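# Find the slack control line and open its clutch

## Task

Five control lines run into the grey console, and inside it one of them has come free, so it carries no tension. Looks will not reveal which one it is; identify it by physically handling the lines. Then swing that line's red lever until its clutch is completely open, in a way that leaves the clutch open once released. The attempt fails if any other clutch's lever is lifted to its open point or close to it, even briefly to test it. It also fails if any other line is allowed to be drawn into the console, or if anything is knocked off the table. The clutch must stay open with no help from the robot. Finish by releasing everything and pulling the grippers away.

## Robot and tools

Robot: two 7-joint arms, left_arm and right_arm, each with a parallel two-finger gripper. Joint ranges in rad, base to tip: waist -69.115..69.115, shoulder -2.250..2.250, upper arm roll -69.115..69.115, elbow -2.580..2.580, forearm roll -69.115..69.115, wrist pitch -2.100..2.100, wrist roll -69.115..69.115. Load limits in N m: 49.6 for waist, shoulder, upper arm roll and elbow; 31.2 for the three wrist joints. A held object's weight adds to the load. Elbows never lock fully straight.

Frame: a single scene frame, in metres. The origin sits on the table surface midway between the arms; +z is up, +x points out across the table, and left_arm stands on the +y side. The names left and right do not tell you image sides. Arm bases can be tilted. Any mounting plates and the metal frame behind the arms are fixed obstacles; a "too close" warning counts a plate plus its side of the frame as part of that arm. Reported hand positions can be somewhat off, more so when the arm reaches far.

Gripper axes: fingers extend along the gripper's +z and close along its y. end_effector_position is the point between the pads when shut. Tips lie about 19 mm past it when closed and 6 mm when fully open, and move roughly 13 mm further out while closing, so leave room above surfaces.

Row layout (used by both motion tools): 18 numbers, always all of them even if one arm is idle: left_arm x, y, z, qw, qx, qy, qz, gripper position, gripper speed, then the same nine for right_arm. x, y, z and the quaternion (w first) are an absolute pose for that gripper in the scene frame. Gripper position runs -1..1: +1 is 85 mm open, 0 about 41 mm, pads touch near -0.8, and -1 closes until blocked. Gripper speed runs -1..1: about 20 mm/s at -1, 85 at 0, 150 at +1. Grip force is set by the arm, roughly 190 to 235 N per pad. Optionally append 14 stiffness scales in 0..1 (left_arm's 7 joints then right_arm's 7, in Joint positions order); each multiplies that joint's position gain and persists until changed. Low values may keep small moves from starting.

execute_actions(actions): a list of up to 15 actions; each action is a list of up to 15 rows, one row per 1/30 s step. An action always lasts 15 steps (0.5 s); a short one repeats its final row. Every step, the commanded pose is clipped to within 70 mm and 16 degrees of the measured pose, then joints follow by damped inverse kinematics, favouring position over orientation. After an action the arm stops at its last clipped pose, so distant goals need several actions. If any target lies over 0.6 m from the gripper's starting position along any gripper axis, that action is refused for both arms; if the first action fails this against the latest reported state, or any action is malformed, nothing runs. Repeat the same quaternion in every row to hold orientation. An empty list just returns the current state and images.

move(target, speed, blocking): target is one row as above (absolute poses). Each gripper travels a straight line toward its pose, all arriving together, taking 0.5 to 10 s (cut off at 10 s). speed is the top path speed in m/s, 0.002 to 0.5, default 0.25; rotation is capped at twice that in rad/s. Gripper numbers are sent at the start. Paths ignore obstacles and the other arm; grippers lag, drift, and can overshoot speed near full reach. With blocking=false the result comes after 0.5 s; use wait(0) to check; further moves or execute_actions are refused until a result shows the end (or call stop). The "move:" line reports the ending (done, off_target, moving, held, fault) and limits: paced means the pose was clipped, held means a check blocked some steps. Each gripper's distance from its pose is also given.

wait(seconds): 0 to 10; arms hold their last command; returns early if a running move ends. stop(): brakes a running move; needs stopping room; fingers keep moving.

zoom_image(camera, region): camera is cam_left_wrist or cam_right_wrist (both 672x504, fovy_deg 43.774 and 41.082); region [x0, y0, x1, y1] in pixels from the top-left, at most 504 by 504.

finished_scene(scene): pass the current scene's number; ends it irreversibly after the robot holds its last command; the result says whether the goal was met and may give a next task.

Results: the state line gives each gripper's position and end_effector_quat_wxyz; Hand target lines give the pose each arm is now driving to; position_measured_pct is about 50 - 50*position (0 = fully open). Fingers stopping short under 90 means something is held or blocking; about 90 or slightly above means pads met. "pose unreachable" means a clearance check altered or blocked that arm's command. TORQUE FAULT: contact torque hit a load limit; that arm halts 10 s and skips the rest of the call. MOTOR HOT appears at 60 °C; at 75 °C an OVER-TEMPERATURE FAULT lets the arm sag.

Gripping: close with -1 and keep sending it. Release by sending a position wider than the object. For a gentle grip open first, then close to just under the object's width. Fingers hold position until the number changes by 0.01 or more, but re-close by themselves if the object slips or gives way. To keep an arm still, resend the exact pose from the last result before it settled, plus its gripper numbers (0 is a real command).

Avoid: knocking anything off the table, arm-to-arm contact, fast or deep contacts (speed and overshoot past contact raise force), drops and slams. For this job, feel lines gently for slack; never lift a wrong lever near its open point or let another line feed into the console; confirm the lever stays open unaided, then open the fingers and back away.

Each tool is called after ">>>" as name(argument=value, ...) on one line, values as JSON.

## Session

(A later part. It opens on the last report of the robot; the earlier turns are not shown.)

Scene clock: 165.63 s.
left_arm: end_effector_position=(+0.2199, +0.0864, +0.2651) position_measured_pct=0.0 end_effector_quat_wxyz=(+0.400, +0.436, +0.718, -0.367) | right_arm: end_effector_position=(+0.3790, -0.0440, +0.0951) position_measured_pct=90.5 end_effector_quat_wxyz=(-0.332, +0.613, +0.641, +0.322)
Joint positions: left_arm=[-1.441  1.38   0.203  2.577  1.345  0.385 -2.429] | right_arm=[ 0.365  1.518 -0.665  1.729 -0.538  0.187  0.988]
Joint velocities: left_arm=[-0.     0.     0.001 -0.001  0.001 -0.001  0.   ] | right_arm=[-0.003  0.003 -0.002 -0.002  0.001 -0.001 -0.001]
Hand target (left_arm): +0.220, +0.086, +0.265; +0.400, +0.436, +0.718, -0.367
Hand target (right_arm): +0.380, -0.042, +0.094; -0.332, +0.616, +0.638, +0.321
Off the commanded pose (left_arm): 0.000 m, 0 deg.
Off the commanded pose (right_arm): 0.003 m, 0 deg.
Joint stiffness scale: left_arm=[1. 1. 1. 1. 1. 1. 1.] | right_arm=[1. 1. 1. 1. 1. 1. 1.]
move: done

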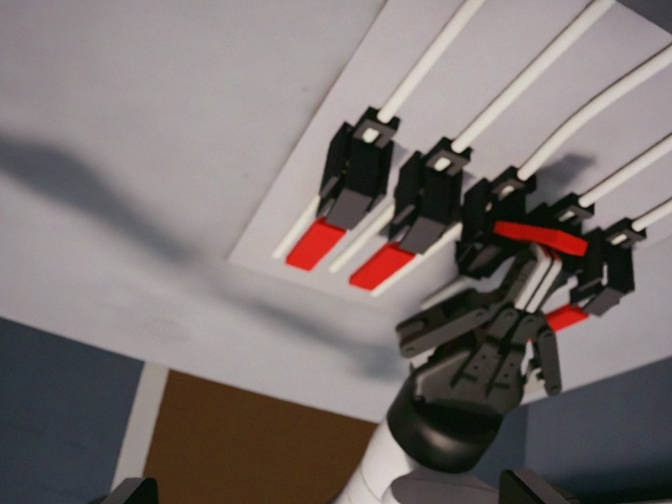

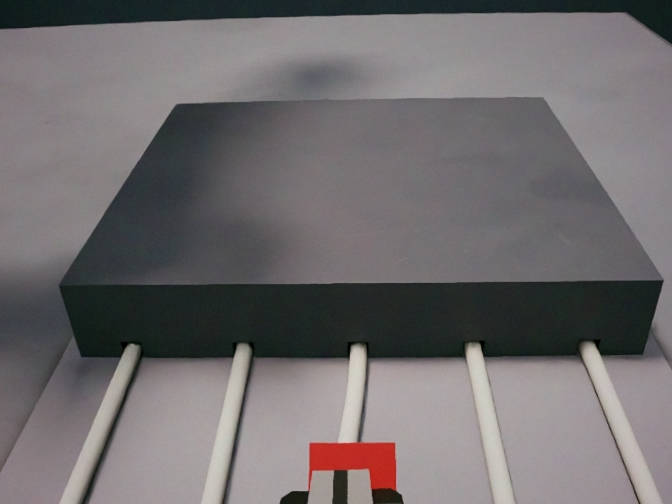

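>>> move(target=[0.2199,0.0864,0.2651,0.400,0.436,0.718,-0.367,1,0,0.380,-0.033,0.076,-0.3321,0.6162,0.6380,0.3208,-0.85,0.5], speed=0.04)

Scene clock: 169.30 s.
left_arm: end_effector_position=(+0.2199, +0.0864, +0.2651) position_measured_pct=0.0 end_effector_quat_wxyz=(+0.400, +0.436, +0.718, -0.367) | right_arm: end_effector_position=(+0.3793, -0.0331, +0.0785) position_measured_pct=90.5 end_effector_quat_wxyz=(-0.335, +0.617, +0.635, +0.321)
Joint positions: left_arm=[-1.441  1.38   0.203  2.577  1.345  0.385 -2.429] | right_arm=[ 0.348  1.565 -0.665  1.687 -0.538  0.184  0.988]
Joint velocities: left_arm=[ 0.    -0.    -0.     0.001 -0.001  0.    -0.   ] | right_arm=[-0.002  0.004  0.    -0.     0.002 -0.001 -0.001]
Hand target (left_arm): +0.220, +0.086, +0.265; +0.400, +0.436, +0.718, -0.367
Hand target (right_arm): +0.380, -0.033, +0.076; -0.332, +0.616, +0.638, +0.321
Off the commanded pose (left_arm): 0.000 m, 0 deg.
Off the commanded pose (right_arm): 0.003 m, 1 deg.
Joint stiffness scale: left_arm=[1. 1. 1. 1. 1. 1. 1.] | right_arm=[1. 1. 1. 1. 1. 1. 1.]
move: done

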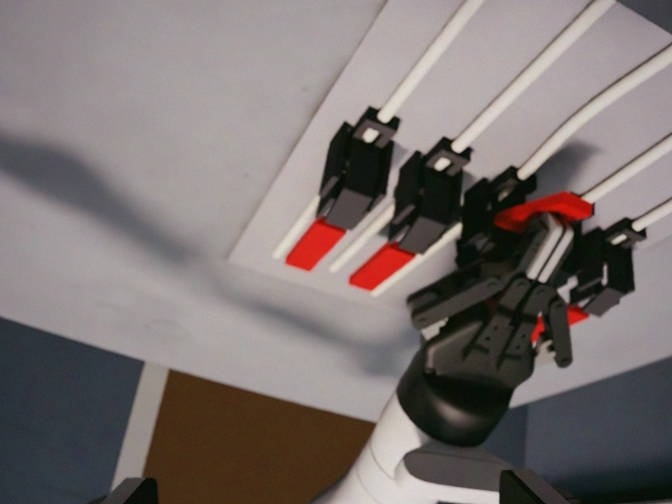

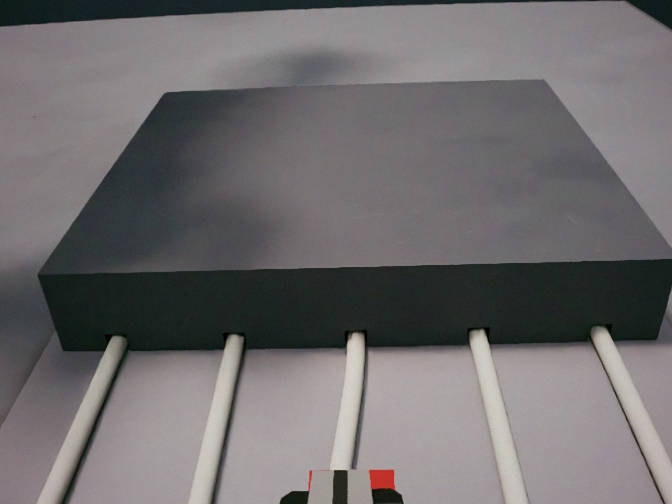

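>>> move(target=[0.2199,0.0864,0.2651,0.400,0.436,0.718,-0.367,1,0,0.380,-0.031,0.064,-0.3321,0.6162,0.6380,0.3208,-0.85,0.5], speed=0.03)

Scene clock: 171.53 s.
left_arm: end_effector_position=(+0.2199, +0.0864, +0.2651) position_measured_pct=0.0 end_effector_quat_wxyz=(+0.400, +0.436, +0.718, -0.367) | right_arm: end_effector_position=(+0.3815, -0.0314, +0.0693) position_measured_pct=90.5 end_effector_quat_wxyz=(-0.335, +0.619, +0.633, +0.321)
Joint positions: left_arm=[-1.441  1.38   0.203  2.577  1.345  0.385 -2.429] | right_arm=[ 0.346  1.586 -0.663  1.662 -0.536  0.19   0.991]
Joint velocities: left_arm=[ 0.002  0.    -0.     0.001 -0.002  0.    -0.   ] | right_arm=[-0.001  0.    -0.    -0.001  0.     0.004  0.004]
Hand target (left_arm): +0.220, +0.086, +0.265; +0.400, +0.436, +0.718, -0.367
Hand target (right_arm): +0.380, -0.031, +0.064; -0.332, +0.616, +0.638, +0.321
Off the commanded pose (left_arm): 0.000 m, 0 deg.
Off the commanded pose (right_arm): 0.006 m, 1 deg.
Joint stiffness scale: left_arm=[1. 1. 1. 1. 1. 1. 1.] | right_arm=[1. 1. 1. 1. 1. 1. 1.]
move: off_target (right_arm)

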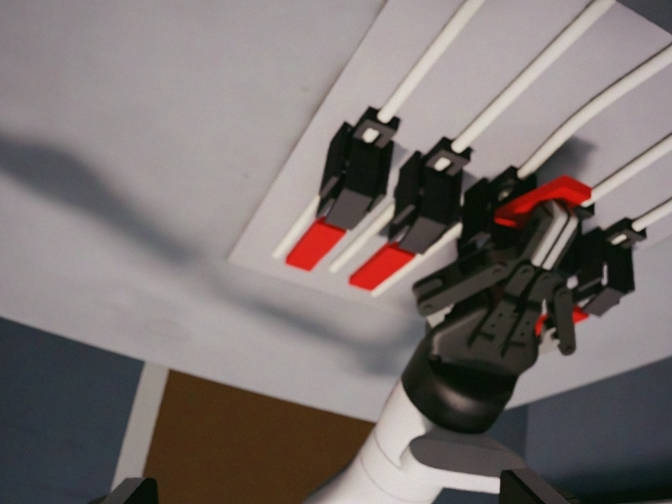

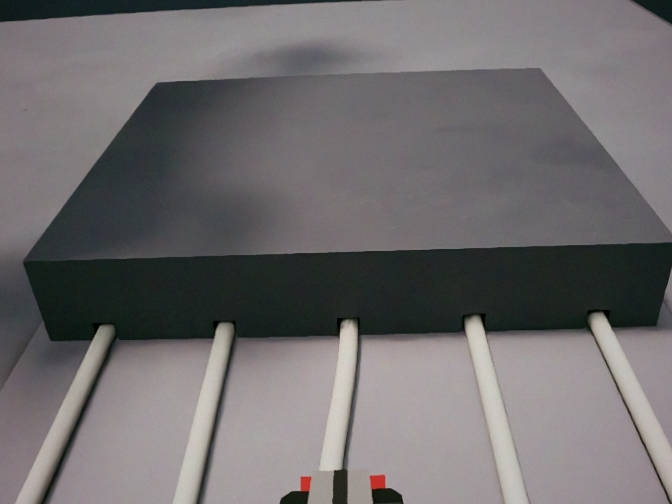

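>>> zoom_image(camera="cam_left_wrist", region=[400, 130, 660, 380])

Region (400, 130, 660, 380) of cam_left_wrist's 672x504 image, scaled by 1.938; it fills the top 485 rows of this view, and the rest is white.

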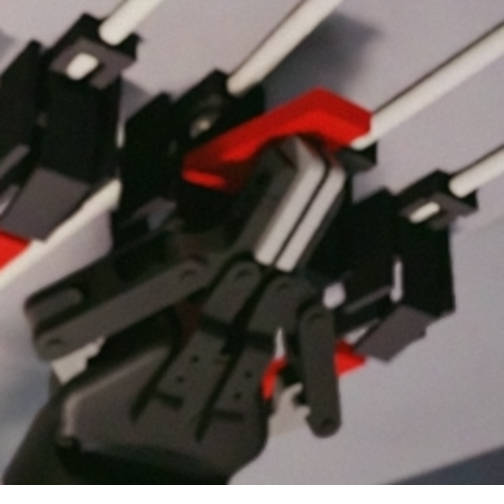

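>>> move(target=[0.2199,0.0864,0.2651,0.400,0.436,0.718,-0.367,1,0,0.380,-0.019,0.063,-0.3321,0.6162,0.6380,0.3208,-0.85,0.5], speed=0.03)

Scene clock: 182.77 s.
left_arm: end_effector_position=(+0.2199, +0.0864, +0.2651) position_measured_pct=0.0 end_effector_quat_wxyz=(+0.400, +0.436, +0.718, -0.367) | right_arm: end_effector_position=(+0.3812, -0.0194, +0.0712) position_measured_pct=90.5 end_effector_quat_wxyz=(-0.337, +0.614, +0.635, +0.324)
Joint positions: left_arm=[-1.441  1.38   0.203  2.577  1.345  0.385 -2.429] | right_arm=[ 0.328  1.596 -0.674  1.656 -0.536  0.182  0.991]
Joint velocities: left_arm=[ 0.001 -0.    -0.001  0.002  0.001 -0.    -0.   ] | right_arm=[-0.003  0.001  0.001  0.001 -0.001  0.     0.001]
Hand target (left_arm): +0.220, +0.086, +0.265; +0.400, +0.436, +0.718, -0.367
Hand target (right_arm): +0.380, -0.019, +0.063; -0.332, +0.616, +0.638, +0.321
Off the commanded pose (left_arm): 0.000 m, 0 deg.
Off the commanded pose (right_arm): 0.008 m, 1 deg.
Joint stiffness scale: left_arm=[1. 1. 1. 1. 1. 1. 1.] | right_arm=[1. 1. 1. 1. 1. 1. 1.]
move: off_target (right_arm)

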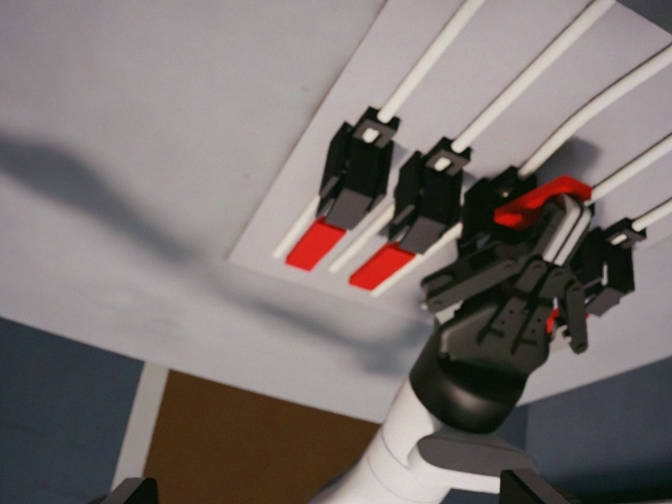

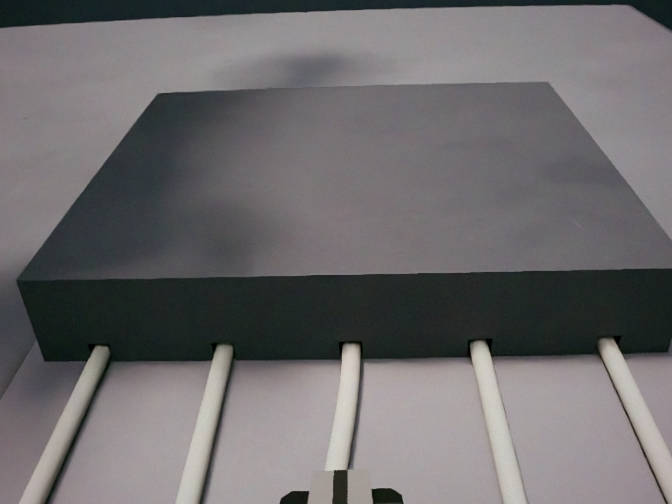

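The fingertip rode up a slope of about 10°, so the lever is at its 170° stop. I'll lift off and move clear.

>>> move(target=[0.25,0.16,0.30,0.400,0.436,0.718,-0.367,1,0,0.380,-0.20,0.26,-0.3321,0.6162,0.6380,0.3208,-0.85,0.5], speed=0.3)

Scene clock: 186.13 s.
left_arm: end_effector_position=(+0.2502, +0.1594, +0.2992) position_measured_pct=0.0 end_effector_quat_wxyz=(+0.401, +0.435, +0.719, -0.366) | right_arm: end_effector_position=(+0.3804, -0.1985, +0.2591) position_measured_pct=90.5 end_effector_quat_wxyz=(-0.331, +0.615, +0.640, +0.321)
Joint positions: left_arm=[-1.357  1.041  0.12   2.439  0.828  0.74  -1.786] | right_arm=[ 0.597  1.009 -0.598  1.922 -0.524  0.567  0.884]
Joint velocities: left_arm=[ 0.005 -0.003 -0.005  0.     0.     0.005  0.   ] | right_arm=[ 0.    -0.006  0.001  0.001  0.     0.001 -0.   ]
Hand target (left_arm): +0.249, +0.160, +0.300; +0.399, +0.436, +0.718, -0.368
Hand target (right_arm): +0.380, -0.200, +0.260; -0.332, +0.616, +0.639, +0.320
Off the commanded pose (left_arm): 0.001 m, 0 deg.
Off the commanded pose (right_arm): 0.002 m, 0 deg.
Joint stiffness scale: left_arm=[1. 1. 1. 1. 1. 1. 1.] | right_arm=[1. 1. 1. 1. 1. 1. 1.]
move: done

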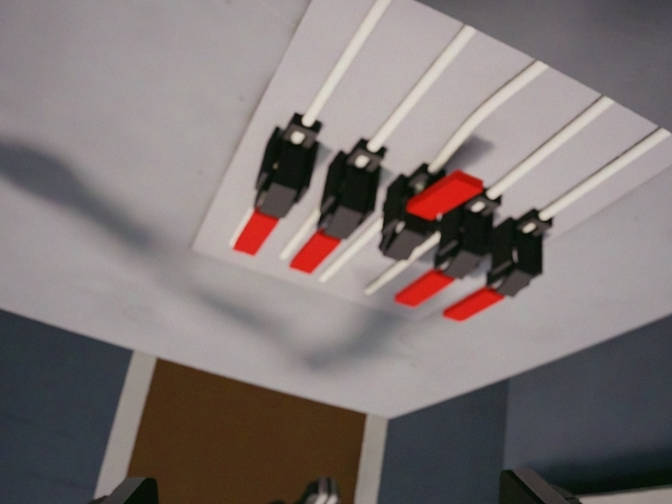

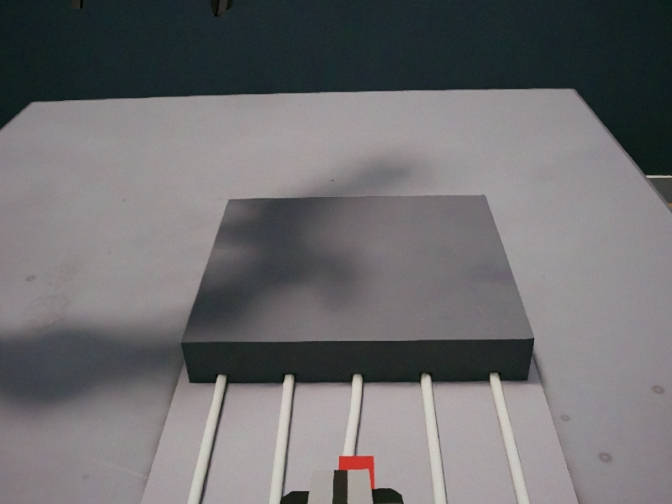

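The open lever stays put and the other four are still closed.

>>> finished_scene(scene=1)

The scene is finished: the task was done.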